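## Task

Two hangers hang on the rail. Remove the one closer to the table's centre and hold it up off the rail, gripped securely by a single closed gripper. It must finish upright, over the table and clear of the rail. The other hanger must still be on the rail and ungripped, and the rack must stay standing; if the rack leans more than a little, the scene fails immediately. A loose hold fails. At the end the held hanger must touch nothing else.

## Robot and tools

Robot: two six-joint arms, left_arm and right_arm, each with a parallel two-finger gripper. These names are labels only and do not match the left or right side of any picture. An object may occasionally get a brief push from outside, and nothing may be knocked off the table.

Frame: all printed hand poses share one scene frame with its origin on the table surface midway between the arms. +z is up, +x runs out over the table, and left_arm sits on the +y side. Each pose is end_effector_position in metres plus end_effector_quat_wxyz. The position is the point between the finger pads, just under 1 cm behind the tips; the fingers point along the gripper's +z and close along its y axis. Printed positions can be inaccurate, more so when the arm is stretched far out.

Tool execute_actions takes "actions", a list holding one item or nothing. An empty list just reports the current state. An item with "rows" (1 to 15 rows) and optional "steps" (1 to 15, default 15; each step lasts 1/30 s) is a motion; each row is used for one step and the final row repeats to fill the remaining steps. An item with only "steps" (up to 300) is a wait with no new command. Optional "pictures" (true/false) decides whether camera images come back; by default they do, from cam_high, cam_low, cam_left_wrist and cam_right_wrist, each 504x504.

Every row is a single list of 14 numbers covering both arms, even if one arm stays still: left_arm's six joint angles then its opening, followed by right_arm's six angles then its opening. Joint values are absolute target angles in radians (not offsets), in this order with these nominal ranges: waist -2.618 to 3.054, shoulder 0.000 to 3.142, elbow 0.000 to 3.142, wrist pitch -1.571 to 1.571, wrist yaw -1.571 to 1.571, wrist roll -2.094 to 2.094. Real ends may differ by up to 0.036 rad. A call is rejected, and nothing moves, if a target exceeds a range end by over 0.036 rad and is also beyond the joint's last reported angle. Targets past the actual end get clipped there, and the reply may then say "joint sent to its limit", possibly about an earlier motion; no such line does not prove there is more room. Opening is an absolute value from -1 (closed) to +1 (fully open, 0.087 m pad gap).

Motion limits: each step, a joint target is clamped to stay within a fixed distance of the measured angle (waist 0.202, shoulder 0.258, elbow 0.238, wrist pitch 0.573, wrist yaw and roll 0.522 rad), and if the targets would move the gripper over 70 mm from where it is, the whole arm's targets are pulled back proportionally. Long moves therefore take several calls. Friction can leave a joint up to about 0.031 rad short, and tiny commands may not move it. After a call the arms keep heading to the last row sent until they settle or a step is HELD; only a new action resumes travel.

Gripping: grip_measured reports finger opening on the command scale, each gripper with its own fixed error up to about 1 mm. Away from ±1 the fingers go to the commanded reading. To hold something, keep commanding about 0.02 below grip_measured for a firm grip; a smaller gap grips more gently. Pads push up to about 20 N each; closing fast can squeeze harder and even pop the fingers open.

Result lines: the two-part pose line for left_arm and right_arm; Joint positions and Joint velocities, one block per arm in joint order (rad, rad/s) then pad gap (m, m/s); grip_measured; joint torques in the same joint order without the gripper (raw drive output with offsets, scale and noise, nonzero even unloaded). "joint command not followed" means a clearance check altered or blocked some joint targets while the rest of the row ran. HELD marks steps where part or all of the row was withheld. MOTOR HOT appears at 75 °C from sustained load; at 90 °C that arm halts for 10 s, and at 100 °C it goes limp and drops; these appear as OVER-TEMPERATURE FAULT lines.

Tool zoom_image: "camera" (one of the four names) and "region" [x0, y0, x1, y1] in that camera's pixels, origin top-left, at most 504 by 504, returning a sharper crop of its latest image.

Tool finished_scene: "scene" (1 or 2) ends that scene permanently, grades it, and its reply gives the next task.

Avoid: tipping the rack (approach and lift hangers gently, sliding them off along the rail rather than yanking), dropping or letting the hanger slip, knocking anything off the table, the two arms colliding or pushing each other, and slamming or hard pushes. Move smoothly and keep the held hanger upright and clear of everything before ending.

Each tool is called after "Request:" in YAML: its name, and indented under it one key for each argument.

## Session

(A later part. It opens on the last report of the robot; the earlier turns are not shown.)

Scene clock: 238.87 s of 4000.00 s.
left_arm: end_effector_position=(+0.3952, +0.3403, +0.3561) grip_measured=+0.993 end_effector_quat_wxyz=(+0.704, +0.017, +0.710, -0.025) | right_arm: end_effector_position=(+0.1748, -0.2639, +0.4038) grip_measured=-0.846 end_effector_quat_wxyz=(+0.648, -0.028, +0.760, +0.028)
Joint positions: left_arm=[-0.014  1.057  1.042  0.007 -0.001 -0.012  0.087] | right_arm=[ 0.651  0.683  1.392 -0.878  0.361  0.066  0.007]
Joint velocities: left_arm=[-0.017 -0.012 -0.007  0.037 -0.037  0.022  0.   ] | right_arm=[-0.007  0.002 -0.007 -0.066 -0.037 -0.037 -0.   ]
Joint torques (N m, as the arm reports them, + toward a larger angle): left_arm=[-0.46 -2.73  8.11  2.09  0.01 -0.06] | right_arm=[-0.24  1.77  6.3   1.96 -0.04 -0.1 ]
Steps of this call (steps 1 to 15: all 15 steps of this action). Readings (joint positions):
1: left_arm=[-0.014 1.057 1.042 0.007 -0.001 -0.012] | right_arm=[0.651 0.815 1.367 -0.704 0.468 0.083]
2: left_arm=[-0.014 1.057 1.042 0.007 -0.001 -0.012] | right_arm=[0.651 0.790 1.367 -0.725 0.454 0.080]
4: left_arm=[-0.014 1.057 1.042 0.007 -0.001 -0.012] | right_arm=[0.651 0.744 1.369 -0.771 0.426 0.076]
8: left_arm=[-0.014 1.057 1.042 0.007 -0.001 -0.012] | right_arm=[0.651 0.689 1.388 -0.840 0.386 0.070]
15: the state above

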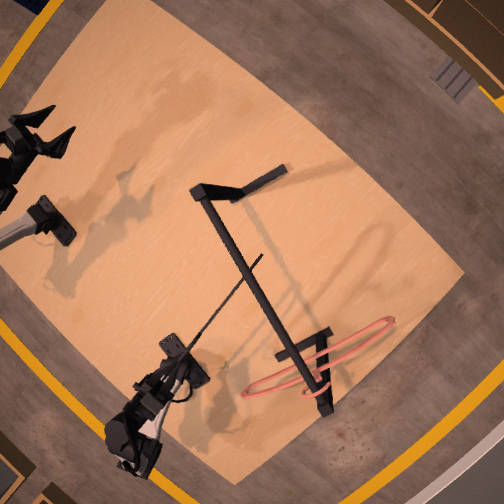

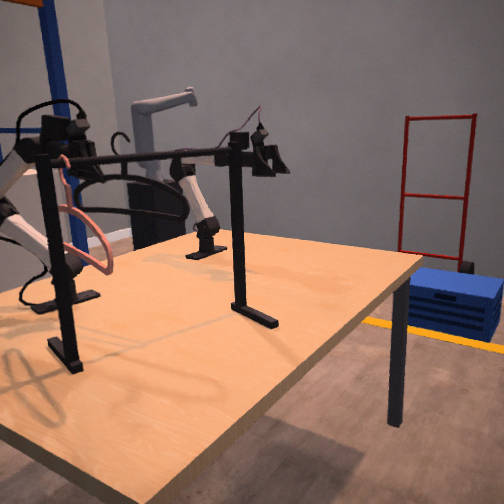

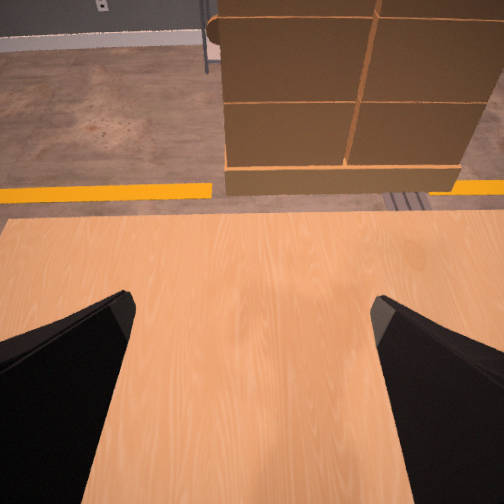

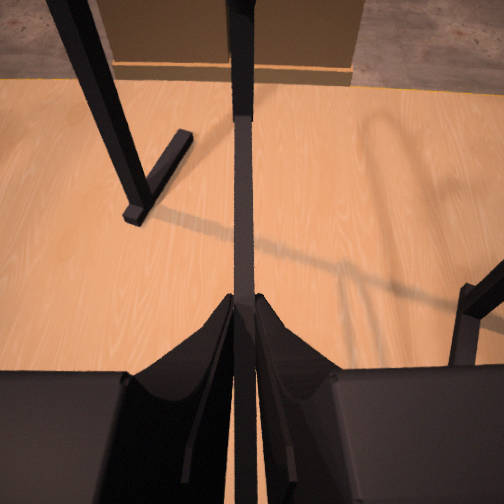

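Request:
execute_actions:
  actions:
    - {"rows": [[-0.014,1.057,1.042,0.008,-0.001,-0.012,1, 0.66,0.677,1.41,-0.876,0.345,0.06,-0.88],[-0.014,1.057,1.042,0.008,-0.001,-0.012,1, 0.668,0.677,1.41,-0.876,0.34,0.058,-0.88],[-0.014,1.057,1.042,0.008,-0.001,-0.012,1, 0.678,0.677,1.41,-0.876,0.332,0.056,-0.88],[-0.014,1.057,1.042,0.008,-0.001,-0.012,1, 0.69,0.677,1.41,-0.876,0.322,0.054,-0.88],[-0.014,1.057,1.042,0.008,-0.001,-0.012,1, 0.705,0.677,1.41,-0.876,0.31,0.052,-0.88],[-0.014,1.057,1.042,0.008,-0.001,-0.012,1, 0.722,0.677,1.41,-0.876,0.296,0.05,-0.88],[-0.014,1.057,1.042,0.008,-0.001,-0.012,1, 0.74,0.677,1.41,-0.876,0.28,0.047,-0.88],[-0.014,1.057,1.042,0.008,-0.001,-0.012,1, 0.76,0.677,1.41,-0.876,0.262,0.044,-0.88],[-0.014,1.057,1.042,0.008,-0.001,-0.012,1, 0.78,0.677,1.41,-0.876,0.244,0.041,-0.88],[-0.014,1.057,1.042,0.008,-0.001,-0.012,1, 0.80,0.677,1.41,-0.876,0.226,0.038,-0.88],[-0.014,1.057,1.042,0.008,-0.001,-0.012,1, 0.82,0.677,1.41,-0.876,0.208,0.035,-0.88],[-0.014,1.057,1.042,0.008,-0.001,-0.012,1, 0.84,0.677,1.41,-0.876,0.19,0.032,-0.88],[-0.014,1.057,1.042,0.008,-0.001,-0.012,1, 0.86,0.677,1.41,-0.876,0.172,0.029,-0.88],[-0.014,1.057,1.042,0.008,-0.001,-0.012,1, 0.88,0.677,1.41,-0.876,0.154,0.026,-0.88],[-0.014,1.057,1.042,0.008,-0.001,-0.012,1, 0.90,0.677,1.41,-0.876,0.136,0.023,-0.88]], "steps": 15}
  pictures: false

Request:
execute_actions:
  actions:
    - {"rows": [[-0.014,1.057,1.042,0.008,-0.001,-0.012,1, 0.92,0.677,1.41,-0.876,0.118,0.02,-0.88],[-0.014,1.057,1.042,0.008,-0.001,-0.012,1, 0.94,0.677,1.41,-0.876,0.10,0.017,-0.88],[-0.014,1.057,1.042,0.008,-0.001,-0.012,1, 0.96,0.677,1.41,-0.876,0.082,0.014,-0.88],[-0.014,1.057,1.042,0.008,-0.001,-0.012,1, 0.98,0.677,1.41,-0.876,0.065,0.01,-0.88],[-0.014,1.057,1.042,0.008,-0.001,-0.012,1, 0.998,0.677,1.41,-0.876,0.05,0.006,-0.88],[-0.014,1.057,1.042,0.008,-0.001,-0.012,1, 1.015,0.677,1.41,-0.876,0.036,0.002,-0.88],[-0.014,1.057,1.042,0.008,-0.001,-0.012,1, 1.03,0.677,1.41,-0.876,0.024,-0.002,-0.88],[-0.014,1.057,1.042,0.008,-0.001,-0.012,1, 1.042,0.677,1.41,-0.876,0.013,-0.006,-0.88],[-0.014,1.057,1.042,0.008,-0.001,-0.012,1, 1.052,0.677,1.41,-0.876,0.004,-0.01,-0.88],[-0.014,1.057,1.042,0.008,-0.001,-0.012,1, 1.058,0.677,1.41,-0.876,-0.003,-0.012,-0.88],[-0.014,1.057,1.042,0.008,-0.001,-0.012,1, 1.06,0.677,1.41,-0.876,-0.008,-0.012,-0.88]], "steps": 15}

Request:
execute_actions:
  actions:
    - {"steps": 20}

Scene clock: 261.90 s of 4000.00 s.
left_arm: end_effector_position=(+0.3952, +0.3403, +0.3561) grip_measured=+0.993 end_effector_quat_wxyz=(+0.704, +0.017, +0.710, -0.025) | right_arm: end_effector_position=(+0.1545, -0.2011, +0.4001) grip_measured=-0.846 end_effector_quat_wxyz=(+0.627, -0.166, +0.748, +0.140)
Joint positions: left_arm=[-0.014  1.057  1.042  0.007 -0.001 -0.012  0.087] | right_arm=[ 0.86   0.683  1.392 -0.889  0.213  0.04   0.007]
Joint velocities: left_arm=[ 0.017 -0.007 -0.022 -0.022 -0.037 -0.037 -0.001] | right_arm=[ 0.574 -0.002  0.017  0.007 -0.52  -0.022  0.   ]
Joint torques (N m, as the arm reports them, + toward a larger angle): left_arm=[-0.43 -2.71  8.1   2.1   0.01 -0.05] | right_arm=[ 0.69  1.58  6.26  1.98  0.02 -0.07]
Steps of this call (steps 1 to 30: the robot went on to your last target; steps 31 to 100: nothing new was sent; then 19.20 s passed at rest; steps 101 to 115: all 15 steps of this action). Readings (joint positions):
101: left_arm=[-0.014 1.057 1.042 0.007 -0.001 -0.012] | right_arm=[0.651 0.683 1.392 -0.889 0.355 0.065]
102: left_arm=[-0.014 1.057 1.042 0.007 -0.001 -0.012] | right_arm=[0.652 0.683 1.392 -0.889 0.354 0.065]
104: left_arm=[-0.014 1.057 1.042 0.007 -0.001 -0.012] | right_arm=[0.665 0.683 1.392 -0.889 0.349 0.063]
108: left_arm=[-0.014 1.057 1.042 0.007 -0.001 -0.012] | right_arm=[0.721 0.683 1.392 -0.889 0.318 0.058]
115: the state above

Scene clock: 262.40 s of 4000.00 s.
left_arm: end_effector_position=(+0.3952, +0.3403, +0.3561) grip_measured=+0.993 end_effector_quat_wxyz=(+0.704, +0.017, +0.710, -0.025) | right_arm: end_effector_position=(+0.1112, -0.1443, +0.3992) grip_measured=-0.846 end_effector_quat_wxyz=(+0.586, -0.313, +0.702, +0.258)
Joint positions: left_arm=[-0.014  1.057  1.042  0.007 -0.001 -0.012  0.087] | right_arm=[ 1.052  0.683  1.392 -0.89   0.013 -0.002  0.007]
Joint velocities: left_arm=[-0.007  0.007  0.012 -0.066 -0.022  0.037 -0.   ] | right_arm=[-0.007 -0.022 -0.002  0.022 -0.066 -0.051 -0.001]
Joint torques (N m, as the arm reports them, + toward a larger angle): left_arm=[-0.41 -2.71  8.11  2.09  0.01 -0.05] | right_arm=[ 0.77  1.58  6.27  2.   -0.05 -0.1 ]
Steps of this call (steps 1 to 15: all 15 steps of this action). Readings (joint positions):
1: left_arm=[-0.014 1.057 1.042 0.007 -0.001 -0.012] | right_arm=[0.880 0.683 1.392 -0.889 0.196 0.037]
2: left_arm=[-0.014 1.057 1.042 0.007 -0.001 -0.012] | right_arm=[0.900 0.683 1.392 -0.889 0.179 0.034]
4: left_arm=[-0.014 1.057 1.042 0.007 -0.001 -0.012] | right_arm=[0.940 0.683 1.392 -0.889 0.144 0.028]
8: left_arm=[-0.014 1.057 1.042 0.007 -0.001 -0.012] | right_arm=[1.011 0.683 1.392 -0.889 0.079 0.014]
15: the state above

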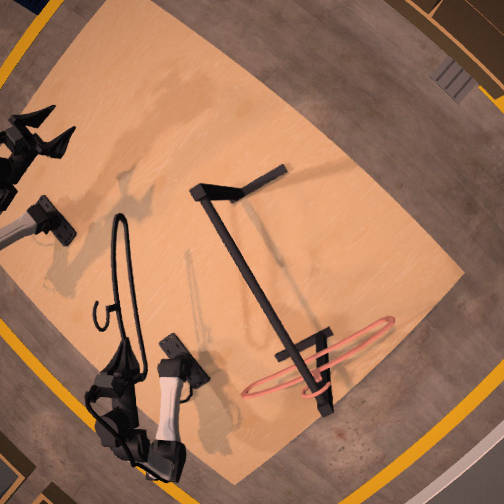

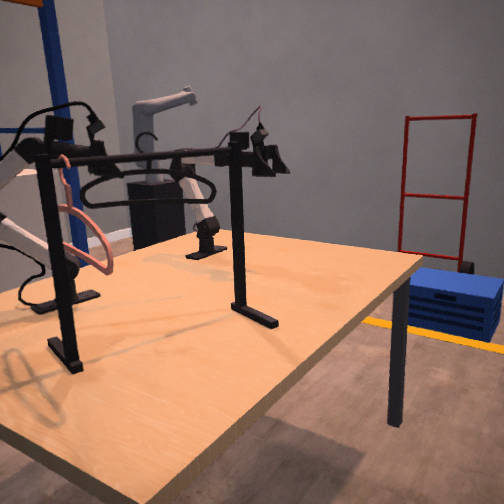

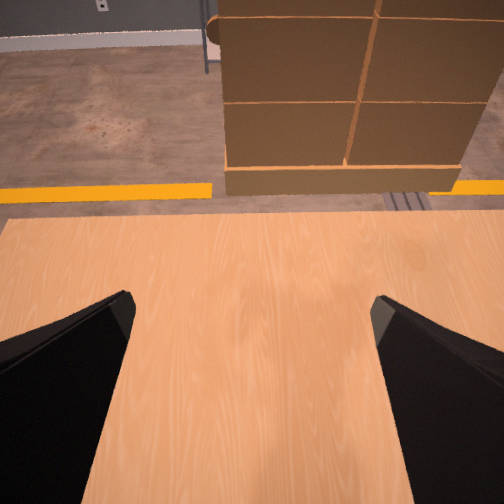

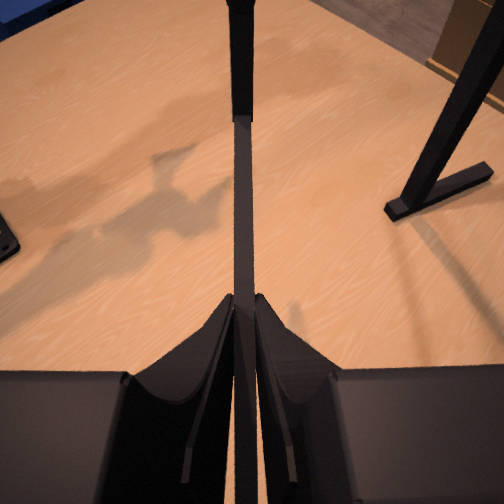

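Scene clock: 263.07 s of 4000.00 s.
left_arm: end_effector_position=(+0.3952, +0.3403, +0.3561) grip_measured=+0.993 end_effector_quat_wxyz=(+0.704, +0.017, +0.710, -0.025) | right_arm: end_effector_position=(+0.1095, -0.1429, +0.3992) grip_measured=-0.846 end_effector_quat_wxyz=(+0.584, -0.319, +0.699, +0.262)
Joint positions: left_arm=[-0.014  1.057  1.042  0.007 -0.001 -0.012  0.087] | right_arm=[ 1.052  0.683  1.392 -0.89  -0.001 -0.007  0.007]
Joint velocities: left_arm=[ 0.002 -0.007 -0.012  0.022 -0.081  0.022  0.   ] | right_arm=[-0.002 -0.022  0.012  0.022  0.022 -0.022 -0.   ]
Joint torques (N m, as the arm reports them, + toward a larger angle): left_arm=[-0.41 -2.7   8.13  2.1   0.01 -0.04] | right_arm=[ 0.78  1.59  6.26  2.   -0.07 -0.08]
Steps of this call (steps 1 to 20: the robot went on to your last target). Readings (joint positions):
1: left_arm=[-0.014 1.057 1.042 0.007 -0.001 -0.012] | right_arm=[1.052 0.683 1.392 -0.890 0.010 -0.003]
2: left_arm=[-0.014 1.057 1.042 0.007 -0.001 -0.012] | right_arm=[1.052 0.683 1.392 -0.890 0.007 -0.004]
4: left_arm=[-0.014 1.057 1.042 0.007 -0.001 -0.012] | right_arm=[1.052 0.683 1.392 -0.890 0.004 -0.005]
8: left_arm=[-0.014 1.057 1.042 0.007 -0.001 -0.012] | right_arm=[1.052 0.683 1.392 -0.890 0.001 -0.006]
20: the state above

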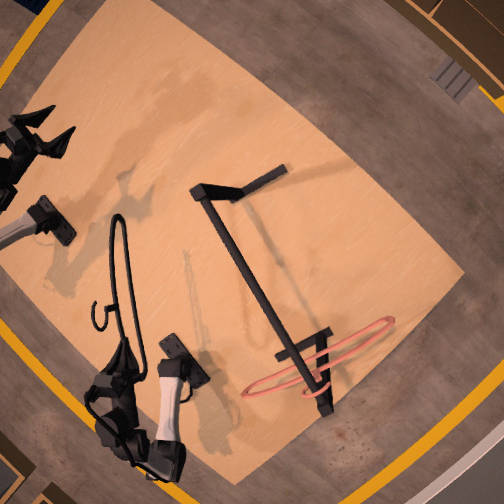

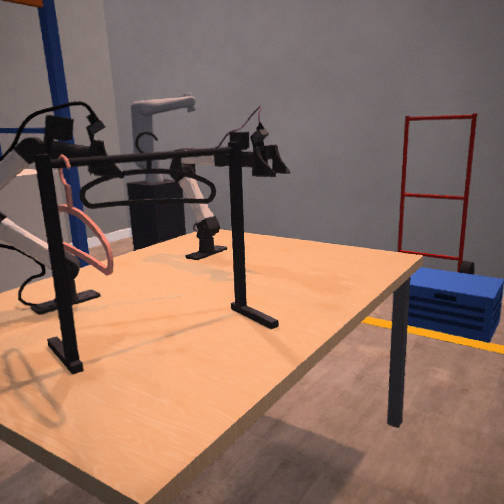

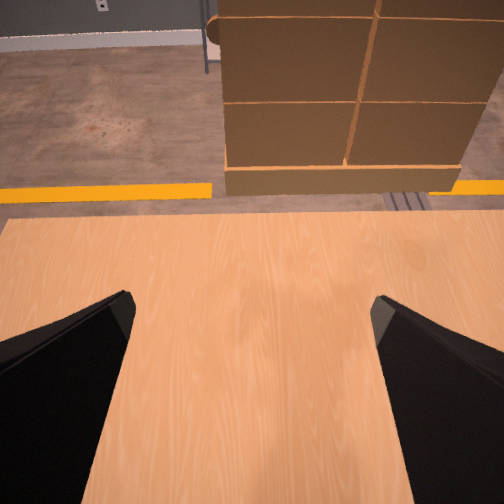

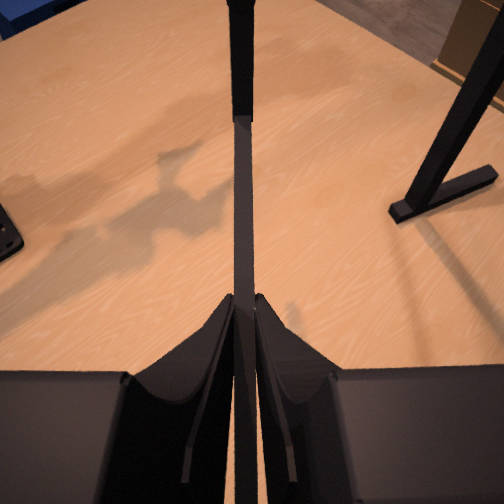

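Request:
finished_scene:
  scene: 1

The scene is finished: the task was done.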